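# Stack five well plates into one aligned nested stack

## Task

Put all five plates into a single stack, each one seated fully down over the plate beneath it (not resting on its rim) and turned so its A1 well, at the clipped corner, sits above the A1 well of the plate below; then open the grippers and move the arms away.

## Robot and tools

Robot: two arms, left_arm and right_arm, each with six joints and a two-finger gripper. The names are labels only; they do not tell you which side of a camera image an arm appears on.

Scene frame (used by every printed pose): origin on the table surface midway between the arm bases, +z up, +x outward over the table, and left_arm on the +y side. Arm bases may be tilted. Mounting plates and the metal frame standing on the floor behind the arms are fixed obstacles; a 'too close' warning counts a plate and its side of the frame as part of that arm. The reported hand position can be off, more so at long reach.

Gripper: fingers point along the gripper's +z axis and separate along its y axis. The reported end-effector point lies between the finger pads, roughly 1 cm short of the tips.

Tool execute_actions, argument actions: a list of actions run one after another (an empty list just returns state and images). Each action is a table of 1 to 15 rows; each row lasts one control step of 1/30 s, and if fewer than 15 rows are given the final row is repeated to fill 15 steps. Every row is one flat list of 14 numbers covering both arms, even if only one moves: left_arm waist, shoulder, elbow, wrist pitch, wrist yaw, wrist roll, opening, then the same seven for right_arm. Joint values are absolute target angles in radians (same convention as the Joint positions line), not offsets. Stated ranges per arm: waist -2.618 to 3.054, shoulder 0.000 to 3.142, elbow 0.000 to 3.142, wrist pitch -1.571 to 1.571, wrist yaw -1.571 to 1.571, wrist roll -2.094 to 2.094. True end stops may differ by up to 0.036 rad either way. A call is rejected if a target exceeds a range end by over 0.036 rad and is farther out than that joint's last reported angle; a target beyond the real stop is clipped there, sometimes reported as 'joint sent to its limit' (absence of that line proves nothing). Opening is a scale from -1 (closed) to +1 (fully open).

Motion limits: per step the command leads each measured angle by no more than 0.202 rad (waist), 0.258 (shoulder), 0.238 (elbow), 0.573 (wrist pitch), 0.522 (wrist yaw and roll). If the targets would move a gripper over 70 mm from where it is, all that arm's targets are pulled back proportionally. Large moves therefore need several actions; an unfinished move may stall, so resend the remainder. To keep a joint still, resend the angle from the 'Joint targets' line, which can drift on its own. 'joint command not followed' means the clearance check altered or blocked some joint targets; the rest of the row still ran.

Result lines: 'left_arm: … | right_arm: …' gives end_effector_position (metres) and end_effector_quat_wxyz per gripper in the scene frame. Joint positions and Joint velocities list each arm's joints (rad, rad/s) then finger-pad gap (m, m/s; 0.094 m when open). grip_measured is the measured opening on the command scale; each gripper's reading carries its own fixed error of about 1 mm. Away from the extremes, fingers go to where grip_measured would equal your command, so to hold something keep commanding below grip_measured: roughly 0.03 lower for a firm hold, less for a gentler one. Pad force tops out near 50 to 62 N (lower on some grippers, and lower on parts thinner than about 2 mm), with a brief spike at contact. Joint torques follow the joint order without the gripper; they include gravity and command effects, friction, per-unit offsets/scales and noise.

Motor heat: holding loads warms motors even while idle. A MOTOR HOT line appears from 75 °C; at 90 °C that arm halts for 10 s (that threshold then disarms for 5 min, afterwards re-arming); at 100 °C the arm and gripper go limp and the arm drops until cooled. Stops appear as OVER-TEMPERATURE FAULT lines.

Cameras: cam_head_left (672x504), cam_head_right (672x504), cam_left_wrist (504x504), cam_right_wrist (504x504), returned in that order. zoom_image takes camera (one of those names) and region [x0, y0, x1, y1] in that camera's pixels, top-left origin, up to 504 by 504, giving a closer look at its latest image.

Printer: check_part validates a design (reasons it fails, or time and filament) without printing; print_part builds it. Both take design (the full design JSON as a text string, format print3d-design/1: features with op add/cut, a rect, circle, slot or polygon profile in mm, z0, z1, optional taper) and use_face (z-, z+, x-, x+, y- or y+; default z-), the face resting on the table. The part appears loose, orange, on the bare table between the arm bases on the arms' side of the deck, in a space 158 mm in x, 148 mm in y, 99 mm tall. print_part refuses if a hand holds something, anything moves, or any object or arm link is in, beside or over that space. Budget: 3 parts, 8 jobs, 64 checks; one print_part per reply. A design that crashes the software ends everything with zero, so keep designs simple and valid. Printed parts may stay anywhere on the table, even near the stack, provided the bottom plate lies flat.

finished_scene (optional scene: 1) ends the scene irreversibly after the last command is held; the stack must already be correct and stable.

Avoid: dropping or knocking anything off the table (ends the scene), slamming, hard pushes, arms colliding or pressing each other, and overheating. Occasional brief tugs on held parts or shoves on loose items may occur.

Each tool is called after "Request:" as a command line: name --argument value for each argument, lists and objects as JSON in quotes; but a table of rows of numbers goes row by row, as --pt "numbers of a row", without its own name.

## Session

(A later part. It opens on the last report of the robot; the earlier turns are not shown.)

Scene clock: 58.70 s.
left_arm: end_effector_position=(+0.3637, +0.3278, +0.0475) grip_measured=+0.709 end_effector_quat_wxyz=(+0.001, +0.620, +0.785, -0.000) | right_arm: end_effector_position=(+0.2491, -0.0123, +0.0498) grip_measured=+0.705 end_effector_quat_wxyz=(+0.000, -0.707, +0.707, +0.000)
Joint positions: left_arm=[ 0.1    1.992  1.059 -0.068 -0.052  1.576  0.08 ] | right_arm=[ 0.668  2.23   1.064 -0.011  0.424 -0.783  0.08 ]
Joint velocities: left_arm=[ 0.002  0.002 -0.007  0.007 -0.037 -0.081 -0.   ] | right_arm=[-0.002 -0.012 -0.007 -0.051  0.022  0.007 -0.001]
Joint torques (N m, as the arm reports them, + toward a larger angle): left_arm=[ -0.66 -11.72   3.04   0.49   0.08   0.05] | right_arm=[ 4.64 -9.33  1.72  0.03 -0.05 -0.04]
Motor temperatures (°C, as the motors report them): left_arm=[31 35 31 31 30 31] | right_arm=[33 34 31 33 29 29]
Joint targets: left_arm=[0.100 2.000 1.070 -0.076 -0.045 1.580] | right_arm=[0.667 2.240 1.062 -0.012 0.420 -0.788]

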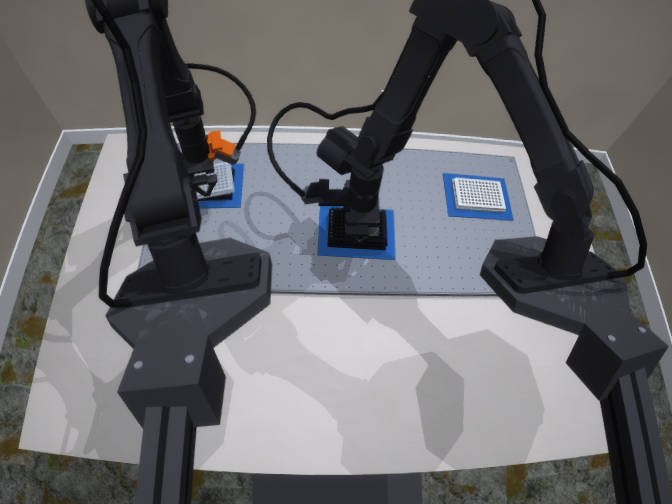

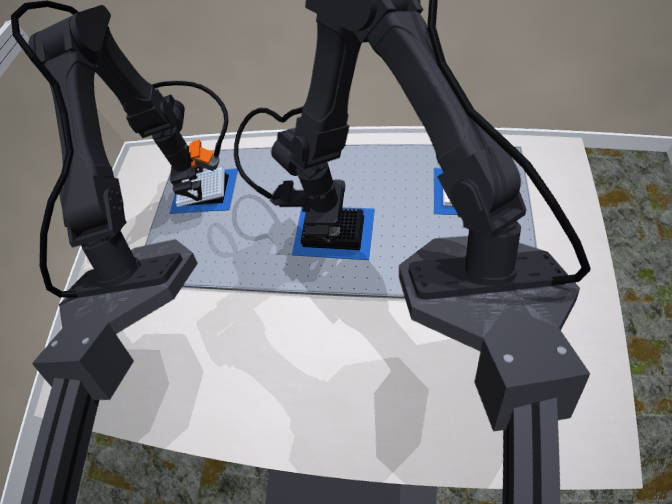

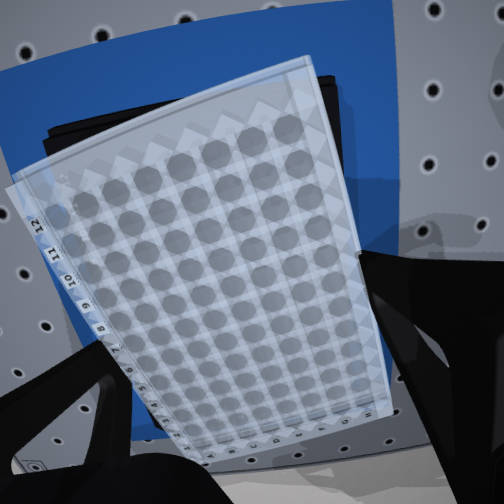

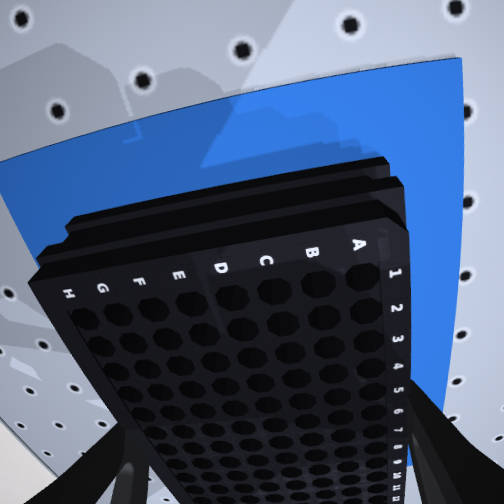

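Request:
execute_actions --actions '[[[0.100,2.0,1.07,-0.076,-0.045,1.580,0.67,0.659,2.251,1.100,0.016,0.420,-0.790,0.67],[0.100,2.0,1.07,-0.076,-0.045,1.580,0.67,0.669,2.240,1.075,-0.005,0.420,-0.790,0.67],[0.100,2.0,1.07,-0.076,-0.045,1.580,0.67,0.659,2.253,1.101,0.018,0.420,-0.790,0.67],[0.100,2.0,1.07,-0.076,-0.045,1.580,0.67,0.668,2.242,1.075,-0.003,0.420,-0.790,0.67],[0.100,2.0,1.07,-0.076,-0.045,1.580,0.67,0.658,2.255,1.102,0.020,0.420,-0.790,0.67],[0.100,2.0,1.07,-0.076,-0.045,1.580,0.67,0.667,2.244,1.075,-0.001,0.420,-0.790,0.67],[0.100,2.0,1.07,-0.076,-0.045,1.580,0.67,0.657,2.257,1.103,0.021,0.420,-0.790,0.67],[0.100,2.0,1.07,-0.076,-0.045,1.580,0.67,0.667,2.245,1.075,0.0,0.420,-0.790,0.67],[0.100,2.0,1.07,-0.076,-0.045,1.580,0.67,0.657,2.259,1.104,0.023,0.420,-0.790,0.67],[0.100,2.0,1.07,-0.076,-0.045,1.580,0.67,0.667,2.246,1.075,0.0,0.420,-0.790,0.67]]]'

Scene clock: 60.63 s.
left_arm: end_effector_position=(+0.3637, +0.3278, +0.0475) grip_measured=+0.709 end_effector_quat_wxyz=(+0.001, +0.620, +0.785, -0.000) | right_arm: end_effector_position=(+0.2519, -0.0119, +0.0490) grip_measured=+0.705 end_effector_quat_wxyz=(+0.002, -0.705, +0.709, -0.001)
Joint positions: left_arm=[ 0.1    1.992  1.059 -0.068 -0.052  1.576  0.08 ] | right_arm=[ 0.663  2.231  1.069 -0.008  0.424 -0.785  0.08 ]
Joint velocities: left_arm=[-0.002 -0.007 -0.007  0.007 -0.081  0.022  0.   ] | right_arm=[-0.002 -0.007  0.017  0.022  0.022 -0.037 -0.001]
Joint torques (N m, as the arm reports them, + toward a larger angle): left_arm=[ -0.63 -11.72   3.02   0.48   0.07   0.04] | right_arm=[ 5.08 -8.92  2.34  0.13 -0.01 -0.07]
Motor temperatures (°C, as the motors report them): left_arm=[31 35 31 31 30 31] | right_arm=[33 34 31 33 29 29]
Joint targets: left_arm=[0.100 2.000 1.070 -0.076 -0.045 1.580] | right_arm=[0.667 2.246 1.075 -0.000 0.420 -0.790]

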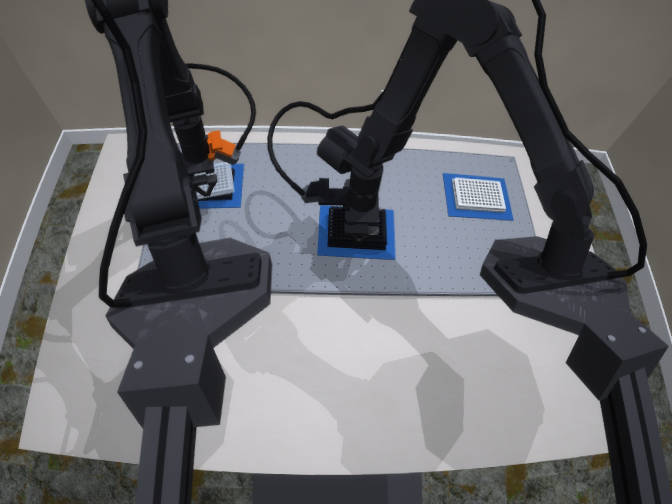

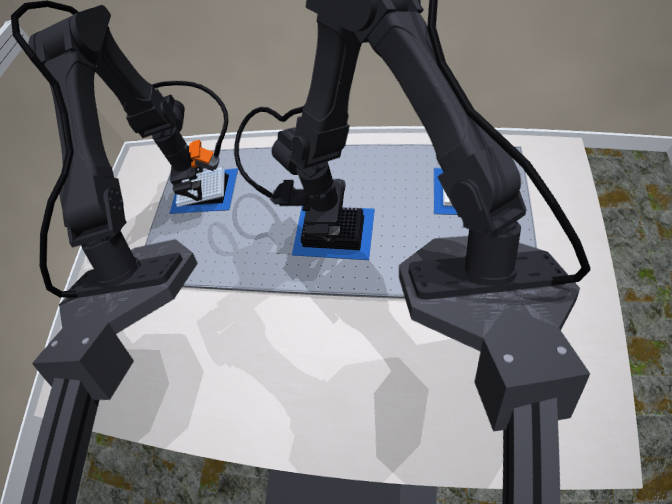

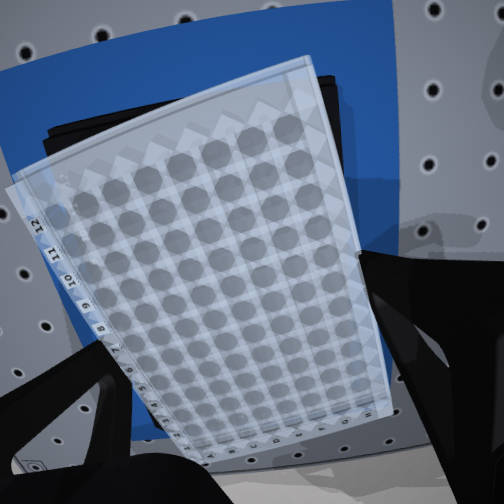

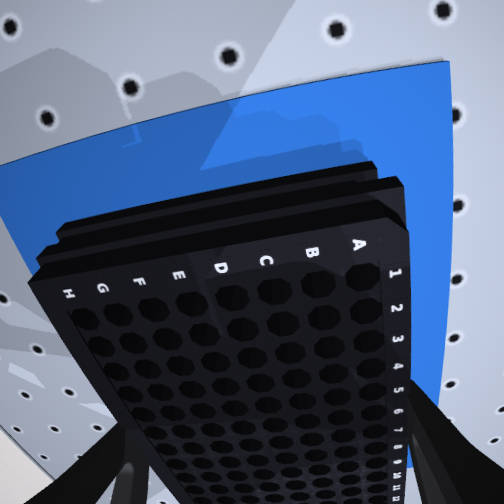

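Request:
execute_actions --actions '[[[0.100,2.0,1.07,-0.076,-0.045,1.580,0.67,0.667,2.270,1.075,0.026,0.420,-0.790,0.67],[0.100,2.0,1.07,-0.076,-0.045,1.580,0.67,0.667,2.248,1.075,0.002,0.420,-0.790,0.67],[0.100,2.0,1.07,-0.076,-0.045,1.580,0.67,0.667,2.270,1.075,0.027,0.420,-0.790,0.67],[0.100,2.0,1.07,-0.076,-0.045,1.580,0.67,0.667,2.248,1.075,0.002,0.420,-0.790,0.67],[0.100,2.0,1.07,-0.076,-0.045,1.580,0.67,0.667,2.270,1.075,0.028,0.420,-0.790,0.67],[0.100,2.0,1.07,-0.076,-0.045,1.580,0.67,0.667,2.248,1.075,0.002,0.420,-0.790,0.67],[0.100,2.0,1.07,-0.076,-0.045,1.580,0.67,0.667,2.270,1.075,0.028,0.420,-0.790,0.67],[0.100,2.0,1.07,-0.076,-0.045,1.580,0.67,0.667,2.248,1.075,0.002,0.420,-0.790,0.67]]]'

Scene clock: 61.53 s.
left_arm: end_effector_position=(+0.3637, +0.3278, +0.0475) grip_measured=+0.709 end_effector_quat_wxyz=(+0.001, +0.620, +0.785, -0.000) | right_arm: end_effector_position=(+0.2512, -0.0119, +0.0478) grip_measured=+0.705 end_effector_quat_wxyz=(+0.002, -0.705, +0.709, -0.001)
Joint positions: left_arm=[ 0.1    1.992  1.059 -0.068 -0.052  1.576  0.08 ] | right_arm=[ 0.663  2.236  1.069 -0.003  0.424 -0.786  0.08 ]
Joint velocities: left_arm=[-0.032  0.002  0.007  0.051  0.095 -0.037 -0.   ] | right_arm=[-0.007  0.002  0.007  0.051 -0.037 -0.066 -0.   ]
Joint torques (N m, as the arm reports them, + toward a larger angle): left_arm=[ -0.63 -11.74   3.02   0.49   0.09   0.04] | right_arm=[ 5.1  -9.22  2.4   0.09 -0.05 -0.07]
Motor temperatures (°C, as the motors report them): left_arm=[31 35 31 31 30 31] | right_arm=[33 34 31 33 29 29]
Joint targets: left_arm=[0.100 2.000 1.070 -0.076 -0.045 1.580] | right_arm=[0.667 2.248 1.075 0.002 0.420 -0.790]

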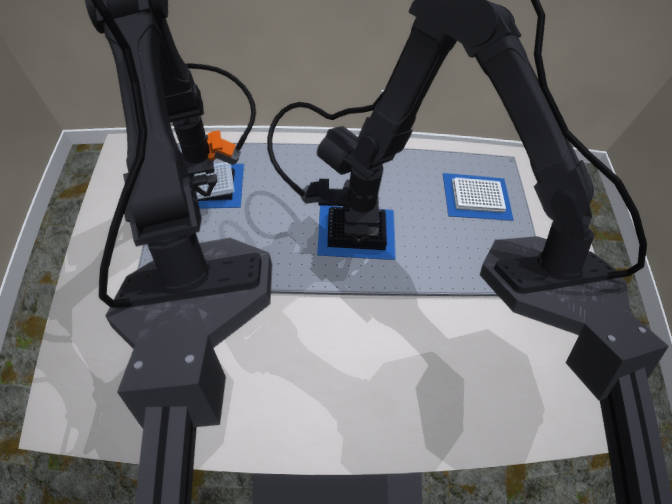

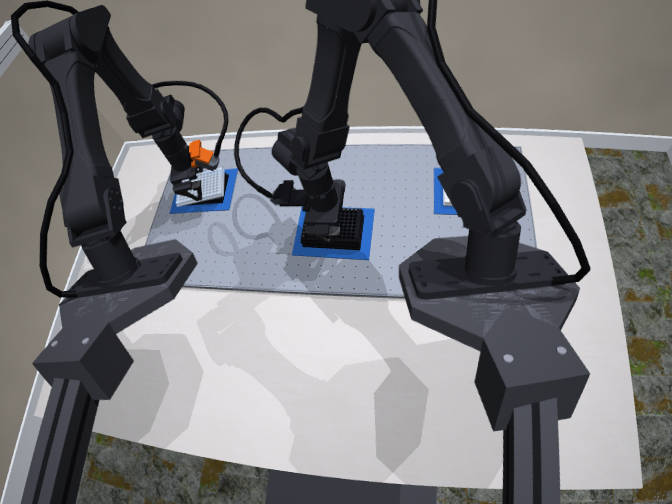

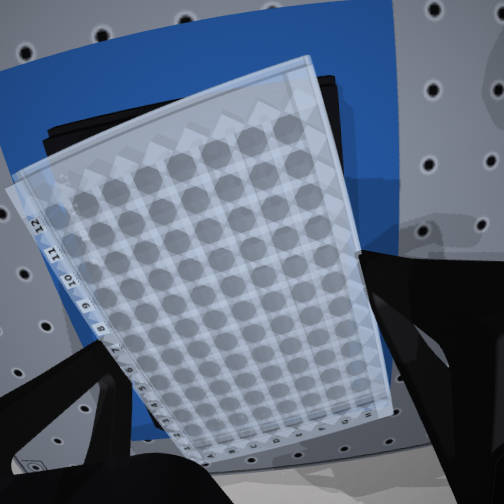

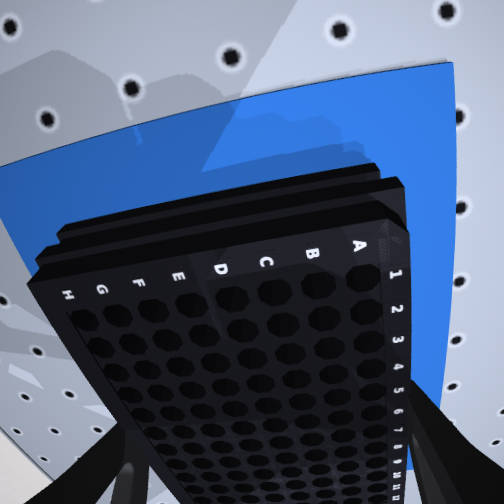

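Request:
zoom_image --camera "cam_right_wrist" --region '[330, 140, 430, 240]'

Request:
zoom_image --camera "cam_right_wrist" --region '[15, 200, 115, 300]'

Region (330, 140, 430, 240) of cam_right_wrist's 504x504 image, scaled by 5.040, with more detail than that image has.

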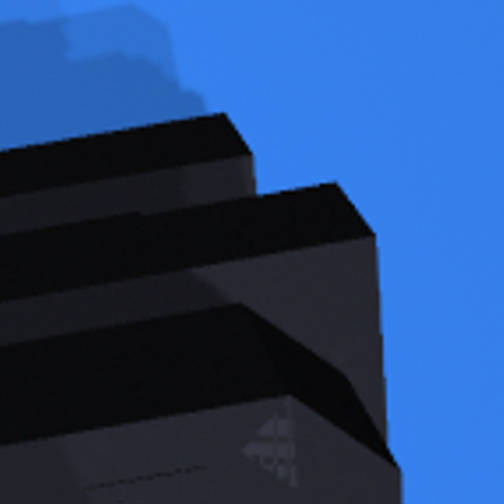

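Region (15, 200, 115, 300) of cam_right_wrist's 504x504 image, scaled by 5.040, with more detail than that image has.

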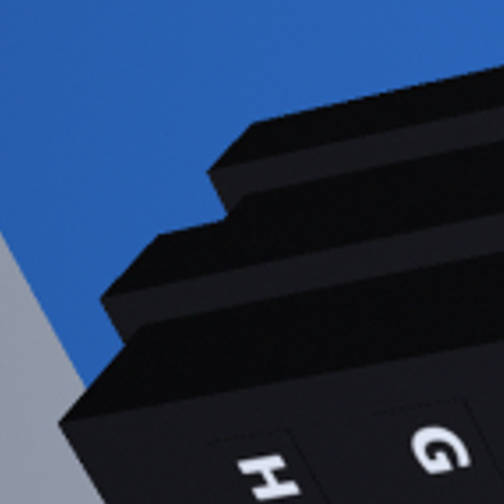

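Request:
execute_actions --actions '[[[0.100,2.0,1.07,-0.076,-0.045,1.580,0.67,0.667,2.246,1.023,0.000,0.420,-0.790,0.67],[0.100,2.0,1.07,-0.076,-0.045,1.580,0.67,0.667,2.246,1.064,0.000,0.420,-0.790,0.67]]]'

Request:
zoom_image --camera "cam_right_wrist" --region '[330, 140, 430, 240]'

Request:
zoom_image --camera "cam_right_wrist" --region '[15, 200, 115, 300]'

Scene clock: 62.73 s.
left_arm: end_effector_position=(+0.3637, +0.3278, +0.0475) grip_measured=+0.709 end_effector_quat_wxyz=(+0.001, +0.620, +0.785, -0.000) | right_arm: end_effector_position=(+0.2502, -0.0127, +0.0475) grip_measured=+0.705 end_effector_quat_wxyz=(+0.002, -0.706, +0.709, -0.001)
Joint positions: left_arm=[ 0.1    1.992  1.059 -0.068 -0.052  1.576  0.08 ] | right_arm=[ 0.663  2.236  1.065 -0.001  0.424 -0.786  0.08 ]
Joint velocities: left_arm=[-0.002 -0.007  0.002 -0.022 -0.022 -0.051 -0.   ] | right_arm=[-0.002  0.007 -0.017 -0.037 -0.051 -0.007  0.001]
Joint torques (N m, as the arm reports them, + toward a larger angle): left_arm=[ -0.65 -11.67   3.     0.49   0.09   0.04] | right_arm=[ 5.08 -9.3   1.81  0.05 -0.04 -0.07]
Motor temperatures (°C, as the motors report them): left_arm=[31 35 31 31 30 31] | right_arm=[33 34 31 33 29 29]
Joint targets: left_arm=[0.100 2.000 1.070 -0.076 -0.045 1.580] | right_arm=[0.667 2.246 1.064 -0.000 0.420 -0.790]

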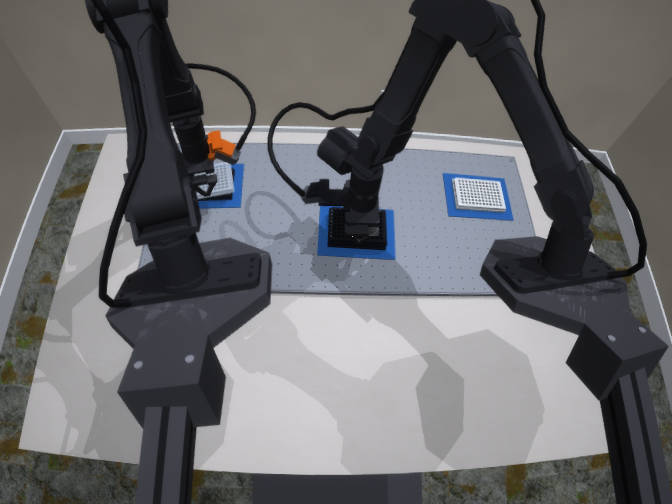

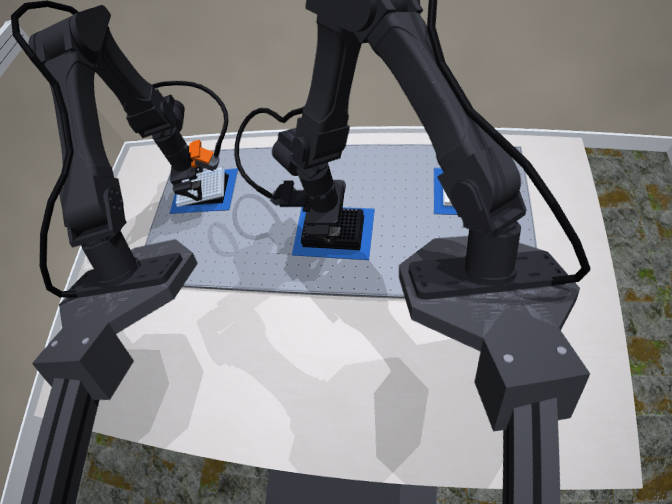

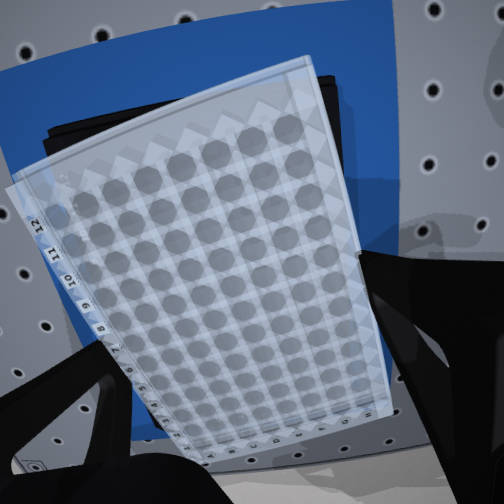

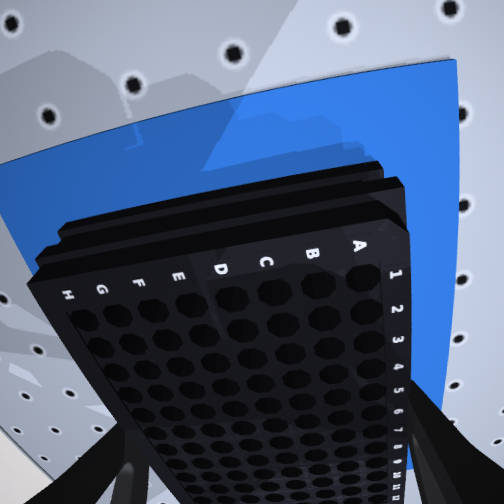

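Region (330, 140, 430, 240) of cam_right_wrist's 504x504 image, scaled by 5.040, with more detail than that image has.

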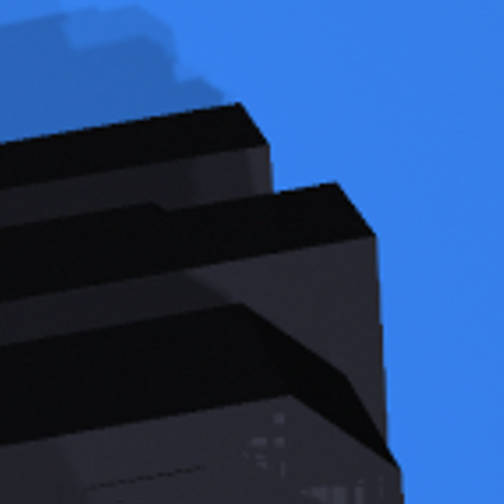

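Region (15, 200, 115, 300) of cam_right_wrist's 504x504 image, scaled by 5.040, with more detail than that image has.

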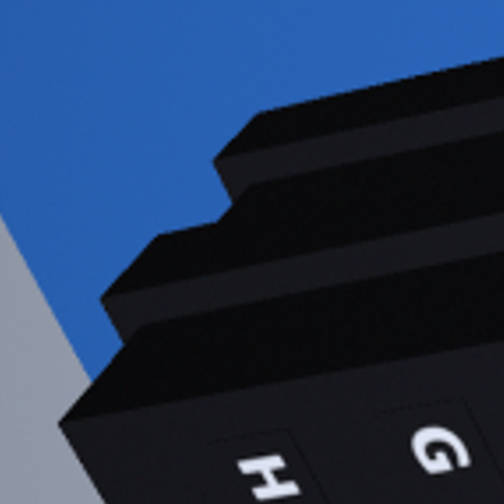

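Request:
execute_actions --actions '[[[0.100,2.0,1.07,-0.076,-0.045,1.580,0.67,0.667,2.274,1.064,0.000,0.420,-0.790,0.67],[0.100,2.0,1.07,-0.076,-0.045,1.580,0.67,0.667,2.250,1.064,0.000,0.420,-0.790,0.67],[0.100,2.0,1.07,-0.076,-0.045,1.580,0.67,0.667,2.274,1.064,0.000,0.420,-0.790,0.67],[0.100,2.0,1.07,-0.076,-0.045,1.580,0.67,0.667,2.250,1.064,0.000,0.420,-0.790,0.67],[0.100,2.0,1.07,-0.076,-0.045,1.580,0.67,0.667,2.274,1.064,0.000,0.420,-0.790,0.67],[0.100,2.0,1.07,-0.076,-0.045,1.580,0.67,0.667,2.250,1.064,0.000,0.420,-0.790,0.67]]]'

Request:
zoom_image --camera "cam_right_wrist" --region '[330, 140, 430, 240]'

Request:
zoom_image --camera "cam_right_wrist" --region '[15, 200, 115, 300]'

Scene clock: 63.60 s.
left_arm: end_effector_position=(+0.3637, +0.3278, +0.0475) grip_measured=+0.709 end_effector_quat_wxyz=(+0.001, +0.620, +0.785, -0.000) | right_arm: end_effector_position=(+0.2502, -0.0127, +0.0475) grip_measured=+0.705 end_effector_quat_wxyz=(+0.002, -0.706, +0.709, -0.001)
Joint positions: left_arm=[ 0.1    1.992  1.059 -0.068 -0.052  1.576  0.08 ] | right_arm=[ 0.663  2.236  1.065 -0.001  0.424 -0.786  0.08 ]
Joint velocities: left_arm=[ 0.007  0.002  0.002 -0.051 -0.022  0.051 -0.   ] | right_arm=[-0.002 -0.027  0.012 -0.037  0.037 -0.022  0.   ]
Joint torques (N m, as the arm reports them, + toward a larger angle): left_arm=[ -0.68 -11.71   3.05   0.48   0.07   0.04] | right_arm=[ 5.07 -9.01  1.78  0.05 -0.05 -0.09]
Motor temperatures (°C, as the motors report them): left_arm=[31 35 31 31 30 31] | right_arm=[33 34 31 33 29 29]
Joint targets: left_arm=[0.100 2.000 1.070 -0.076 -0.045 1.580] | right_arm=[0.667 2.250 1.064 -0.000 0.420 -0.790]

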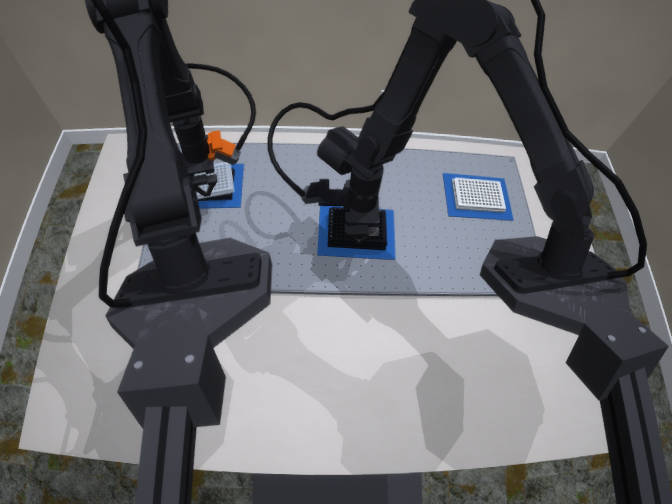

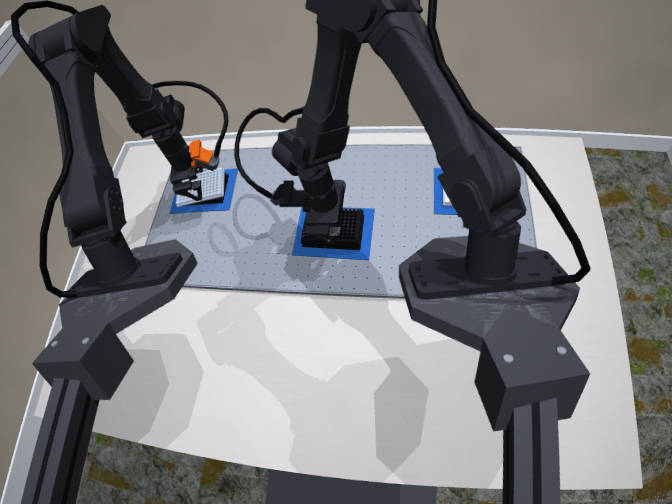

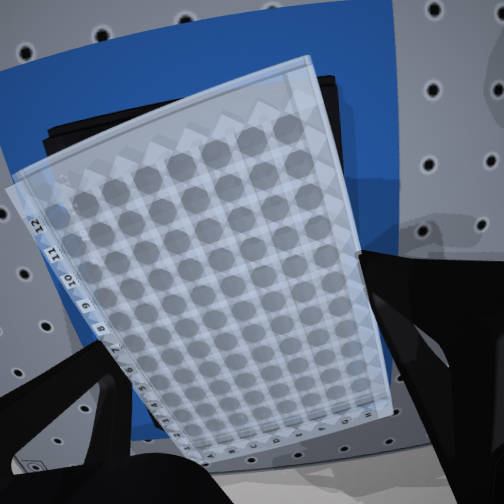

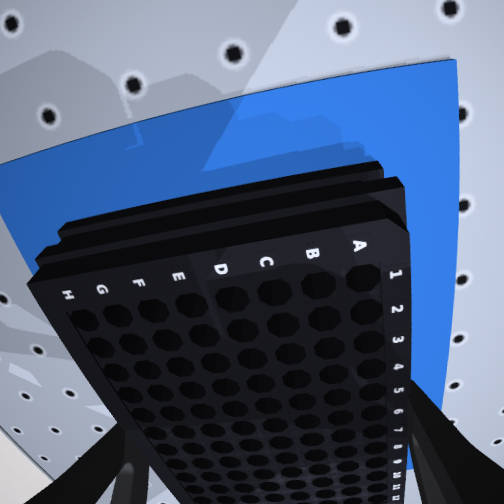

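Region (330, 140, 430, 240) of cam_right_wrist's 504x504 image, scaled by 5.040, with more detail than that image has.

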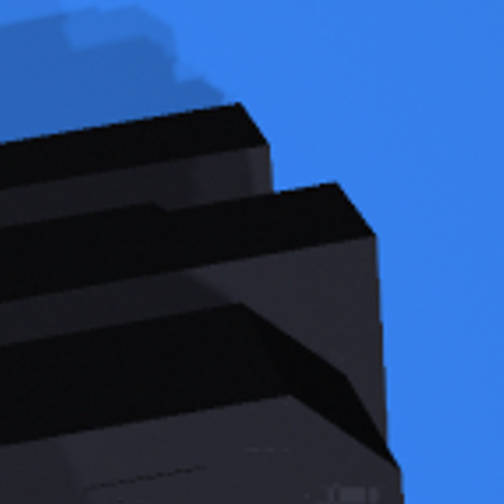

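Region (15, 200, 115, 300) of cam_right_wrist's 504x504 image, scaled by 5.040, with more detail than that image has.

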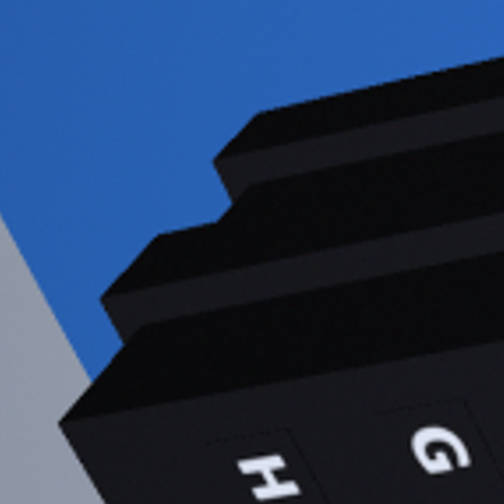

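Request:
execute_actions --actions '[[[0.100,2.0,1.07,-0.076,-0.045,1.580,0.67,0.697,2.244,1.064,0.000,0.420,-0.790,0.67],[0.100,2.0,1.07,-0.076,-0.045,1.580,0.67,0.670,2.244,1.064,0.000,0.420,-0.790,0.67],[0.100,2.0,1.07,-0.076,-0.045,1.580,0.67,0.670,2.244,1.064,0.000,0.420,-0.790,0.67],[0.100,2.0,1.07,-0.076,-0.045,1.580,0.67,0.670,2.244,1.064,0.000,0.420,-0.790,0.67],[0.100,2.0,1.07,-0.076,-0.045,1.580,0.67,0.670,2.244,1.023,0.000,0.420,-0.790,0.67],[0.100,2.0,1.07,-0.076,-0.045,1.580,0.67,0.670,2.244,1.062,0.000,0.420,-0.790,0.67]]]'

Request:
zoom_image --camera "cam_right_wrist" --region '[330, 140, 430, 240]'

Request:
zoom_image --camera "cam_right_wrist" --region '[15, 200, 115, 300]'

Scene clock: 64.40 s.
left_arm: end_effector_position=(+0.3637, +0.3278, +0.0475) grip_measured=+0.709 end_effector_quat_wxyz=(+0.001, +0.620, +0.785, -0.000) | right_arm: end_effector_position=(+0.2488, -0.0127, +0.0478) grip_measured=+0.705 end_effector_quat_wxyz=(+0.001, -0.707, +0.707, -0.000)
Joint positions: left_arm=[ 0.1    1.992  1.059 -0.068 -0.052  1.576  0.08 ] | right_arm=[ 0.666  2.236  1.062  0.     0.425 -0.786  0.08 ]
Joint velocities: left_arm=[-0.012 -0.002 -0.022 -0.051  0.051 -0.066  0.001] | right_arm=[ 0.002 -0.017 -0.012 -0.037  0.007 -0.007  0.   ]
Joint torques (N m, as the arm reports them, + toward a larger angle): left_arm=[ -0.65 -11.71   3.06   0.48   0.09   0.04] | right_arm=[ 5.09 -9.51  1.92  0.05 -0.04 -0.08]
Motor temperatures (°C, as the motors report them): left_arm=[31 35 31 31 30 31] | right_arm=[33 34 31 33 29 29]
Joint targets: left_arm=[0.100 2.000 1.070 -0.076 -0.045 1.580] | right_arm=[0.670 2.244 1.062 -0.000 0.420 -0.790]

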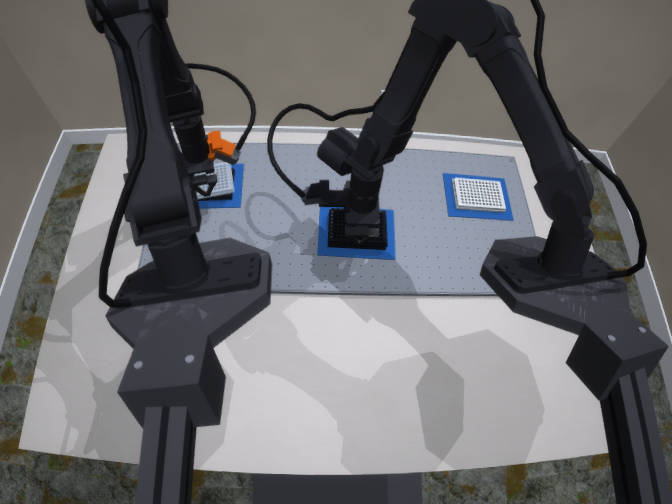

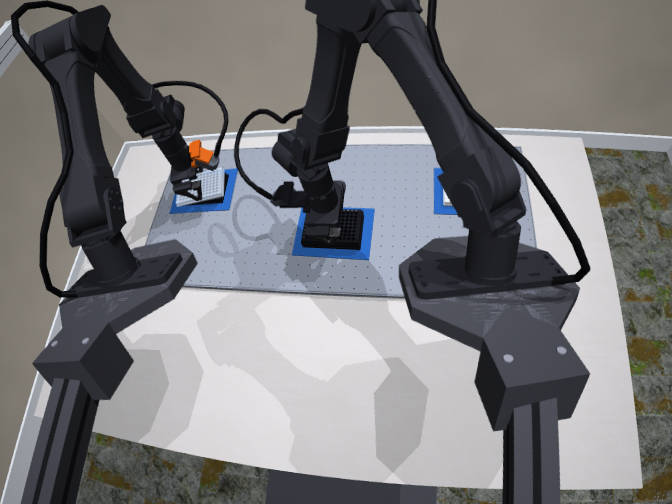

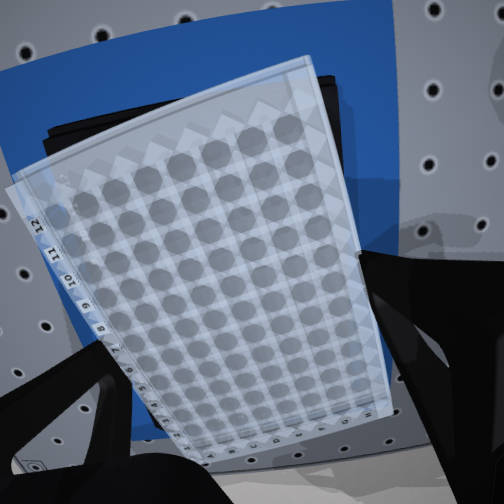

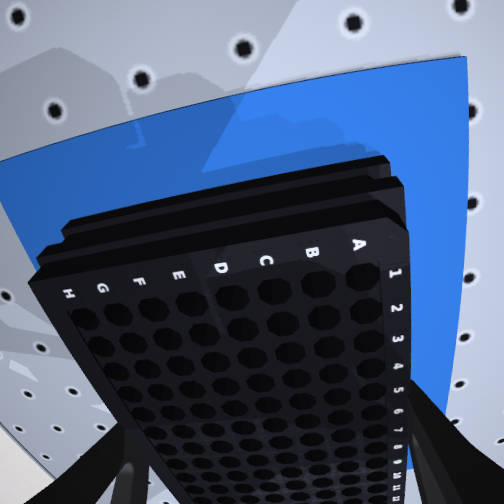

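Region (330, 140, 430, 240) of cam_right_wrist's 504x504 image, scaled by 5.040, with more detail than that image has.

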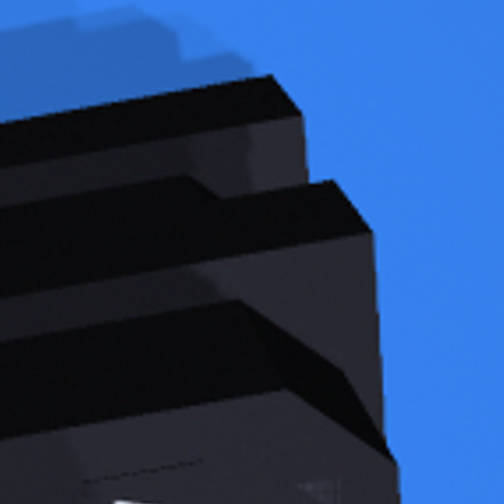

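Region (15, 200, 115, 300) of cam_right_wrist's 504x504 image, scaled by 5.040, with more detail than that image has.

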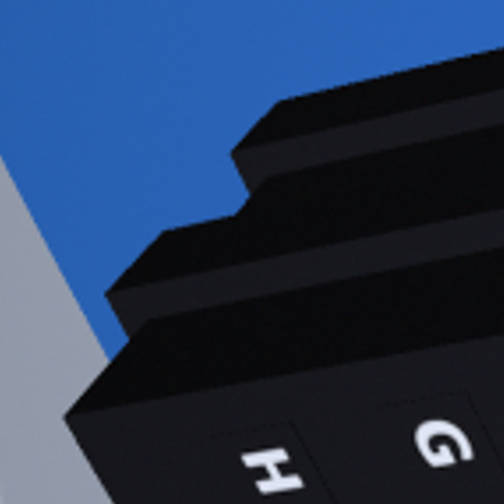

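Request:
execute_actions --actions '[[[0.100,2.0,1.07,-0.076,-0.045,1.580,0.67,0.668,2.240,1.062,0.000,0.423,-0.788,0.69],[0.100,2.0,1.07,-0.076,-0.045,1.580,0.67,0.668,2.240,1.062,0.000,0.423,-0.788,0.70],[0.100,2.0,1.07,-0.076,-0.045,1.580,0.67,0.668,2.240,1.062,0.000,0.423,-0.788,0.71],[0.100,2.0,1.07,-0.076,-0.045,1.580,0.67,0.668,2.240,1.062,0.000,0.423,-0.788,0.72],[0.100,2.0,1.07,-0.076,-0.045,1.580,0.67,0.668,2.240,1.062,0.000,0.423,-0.788,0.73],[0.100,2.0,1.07,-0.076,-0.045,1.580,0.67,0.668,2.240,1.062,0.000,0.423,-0.788,0.75],[0.100,2.0,1.07,-0.076,-0.045,1.580,0.67,0.668,2.240,1.062,0.000,0.423,-0.788,0.77],[0.100,2.0,1.07,-0.076,-0.045,1.580,0.67,0.668,2.240,1.062,0.000,0.423,-0.788,0.80]]]'

Request:
zoom_image --camera "cam_right_wrist" --region '[330, 140, 430, 240]'

Request:
zoom_image --camera "cam_right_wrist" --region '[15, 200, 115, 300]'

Scene clock: 65.47 s.
left_arm: end_effector_position=(+0.3637, +0.3278, +0.0475) grip_measured=+0.709 end_effector_quat_wxyz=(+0.001, +0.620, +0.785, -0.000) | right_arm: end_effector_position=(+0.2488, -0.0127, +0.0478) grip_measured=+0.798 end_effector_quat_wxyz=(+0.001, -0.707, +0.707, -0.000)
Joint positions: left_arm=[ 0.1    1.992  1.059 -0.068 -0.052  1.576  0.08 ] | right_arm=[ 0.666  2.236  1.062  0.     0.425 -0.786  0.084]
Joint velocities: left_arm=[-0.012 -0.002 -0.027  0.051 -0.095  0.007 -0.001] | right_arm=[ 0.007 -0.017 -0.027 -0.051 -0.022 -0.037 -0.001]
Joint torques (N m, as the arm reports them, + toward a larger angle): left_arm=[ -0.65 -11.69   2.97   0.48   0.07   0.05] | right_arm=[ 4.95 -9.78  1.75  0.03  0.   -0.05]
Motor temperatures (°C, as the motors report them): left_arm=[31 35 31 31 30 31] | right_arm=[33 34 31 33 29 29]
Joint targets: left_arm=[0.100 2.000 1.070 -0.076 -0.045 1.580] | right_arm=[0.668 2.240 1.062 -0.000 0.423 -0.788]

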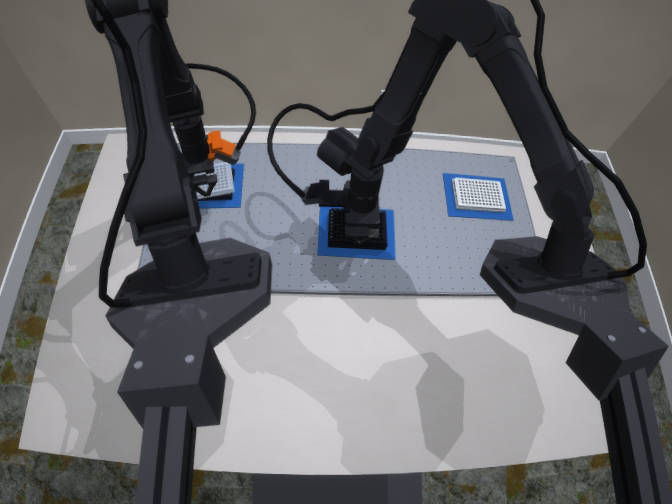

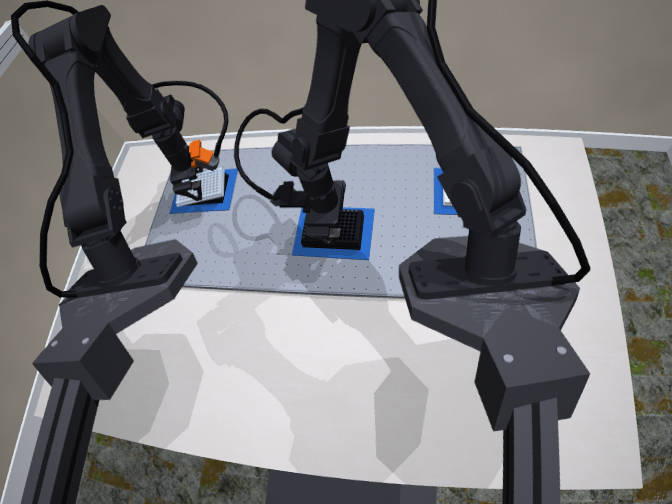

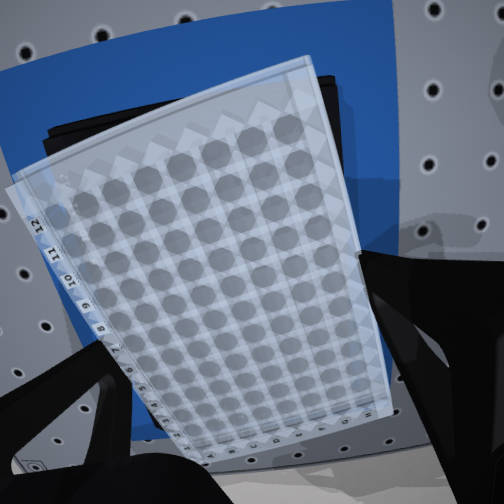

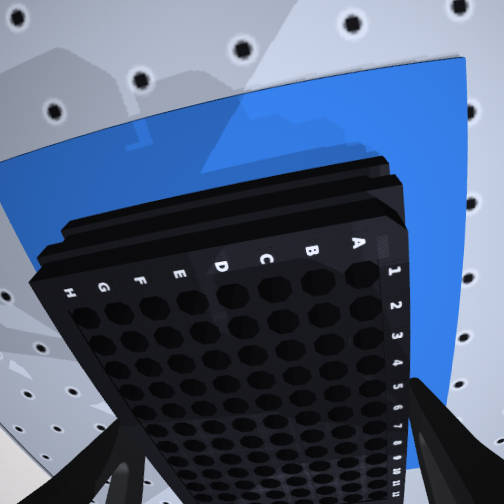

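Region (330, 140, 430, 240) of cam_right_wrist's 504x504 image, scaled by 5.040, with more detail than that image has.

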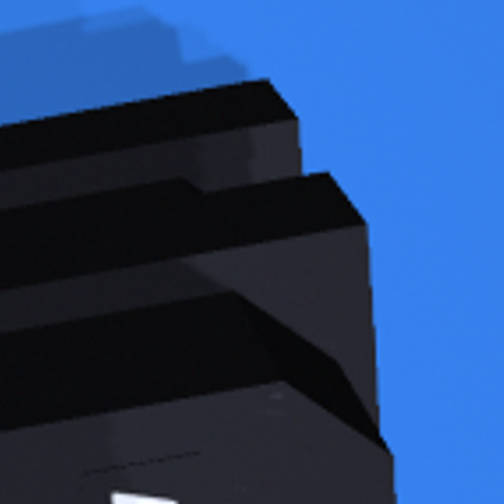

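Region (15, 200, 115, 300) of cam_right_wrist's 504x504 image, scaled by 5.040, with more detail than that image has.

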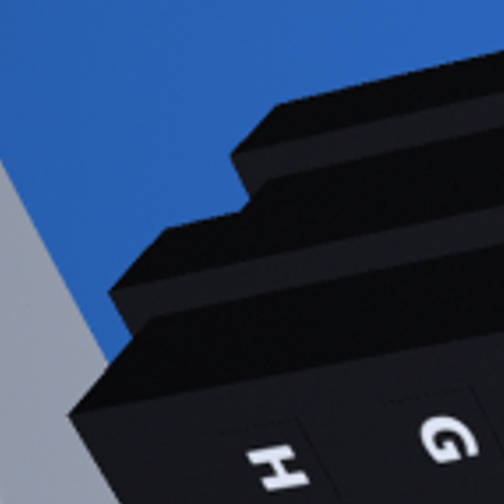

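Request:
execute_actions --actions '[[[0.098,1.965,1.030,-0.090,-0.055,1.574,0.67,0.668,2.236,1.062,0.000,0.425,-0.786,1.0],[0.097,1.955,1.022,-0.098,-0.056,1.573,0.67,0.668,2.236,1.062,0.000,0.425,-0.786,1.0],[0.096,1.940,1.022,-0.108,-0.057,1.572,0.67,0.684,2.206,1.024,-0.030,0.432,-0.778,1.0],[0.095,1.926,1.021,-0.117,-0.058,1.571,0.67,0.686,2.199,1.024,-0.038,0.434,-0.773,1.0],[0.094,1.911,1.018,-0.129,-0.059,1.570,0.67,0.688,2.186,1.026,-0.050,0.436,-0.769,1.0],[0.093,1.896,1.014,-0.140,-0.060,1.569,0.67,0.692,2.170,1.021,-0.063,0.438,-0.764,1.0],[0.092,1.878,1.009,-0.152,-0.061,1.568,0.67,0.697,2.153,1.015,-0.075,0.440,-0.759,1.0],[0.091,1.861,1.004,-0.165,-0.062,1.567,0.67,0.702,2.137,1.010,-0.088,0.442,-0.754,1.0],[0.090,1.843,0.999,-0.178,-0.063,1.566,0.67,0.707,2.120,1.004,-0.101,0.444,-0.749,1.0],[0.089,1.828,0.994,-0.189,-0.064,1.565,0.67,0.713,2.104,0.998,-0.115,0.446,-0.743,1.0],[0.088,1.813,0.990,-0.200,-0.065,1.564,0.67,0.718,2.087,0.993,-0.128,0.448,-0.738,1.0],[0.087,1.799,0.986,-0.210,-0.066,1.563,0.67,0.723,2.071,0.987,-0.142,0.450,-0.733,1.0],[0.086,1.788,0.983,-0.218,-0.067,1.562,0.67,0.727,2.056,0.982,-0.154,0.452,-0.728,1.0],[0.085,1.780,0.981,-0.224,-0.068,1.561,0.67,0.731,2.045,0.978,-0.163,0.454,-0.725,1.0],[0.085,1.775,0.980,-0.228,-0.068,1.560,0.67,0.733,2.038,0.976,-0.168,0.455,-0.723,1.0]]]'

Scene clock: 68.23 s.
left_arm: end_effector_position=(+0.3757, +0.3349, +0.1012) grip_measured=+0.709 end_effector_quat_wxyz=(+0.012, +0.617, +0.787, +0.019) | right_arm: end_effector_position=(+0.2512, -0.0133, +0.0935) grip_measured=+1.000 end_effector_quat_wxyz=(+0.006, -0.708, +0.706, +0.001)
Joint positions: left_arm=[ 0.1    1.799  1.013 -0.172 -0.058  1.571  0.08 ] | right_arm=[ 0.713  2.075  1.003 -0.112  0.44  -0.744  0.094]
Joint velocities: left_arm=[ 0.017 -0.286 -0.051 -0.154 -0.095  0.022  0.   ] | right_arm=[ 0.12  -0.388 -0.081 -0.227  0.125  0.095  0.   ]
Joint torques (N m, as the arm reports them, + toward a larger angle): left_arm=[ -1.87 -12.64   0.51   0.36  -0.07  -0.09] | right_arm=[  5.65 -10.93   0.76  -0.19   0.1    0.03]
Motor temperatures (°C, as the motors report them): left_arm=[31 35 31 31 30 31] | right_arm=[33 35 31 33 29 29]
Joint targets: left_arm=[0.085 1.775 0.980 -0.228 -0.068 1.560] | right_arm=[0.733 2.038 0.976 -0.168 0.455 -0.723]

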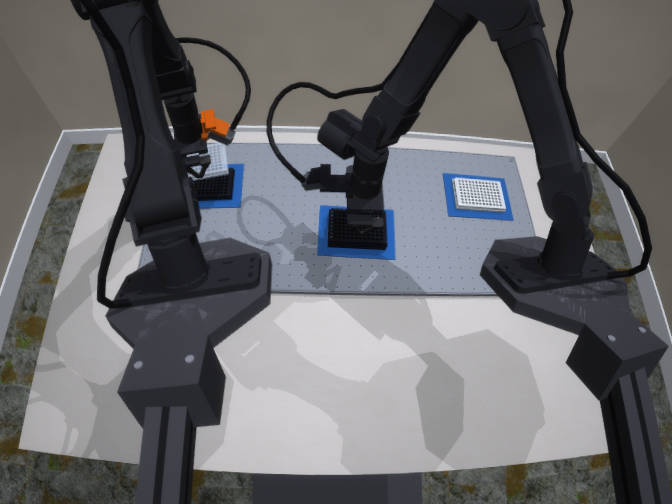

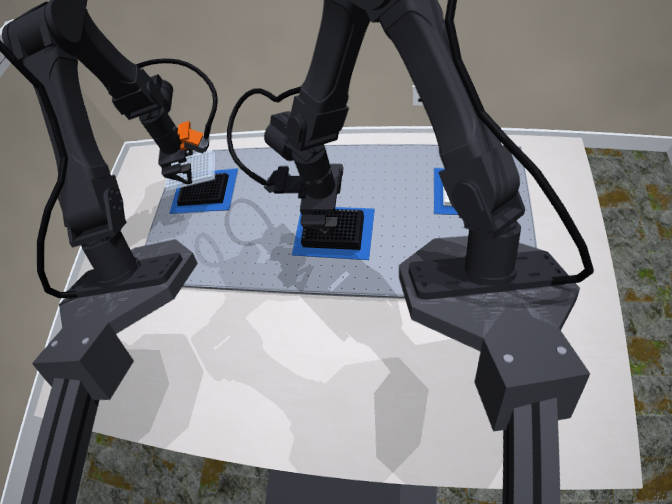

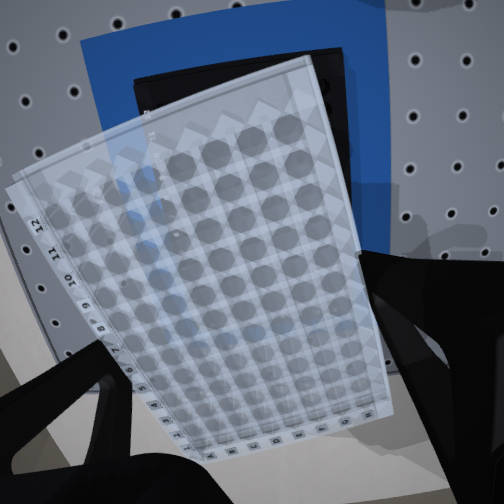

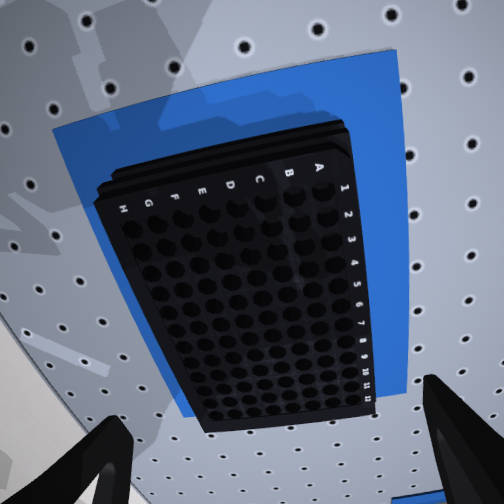

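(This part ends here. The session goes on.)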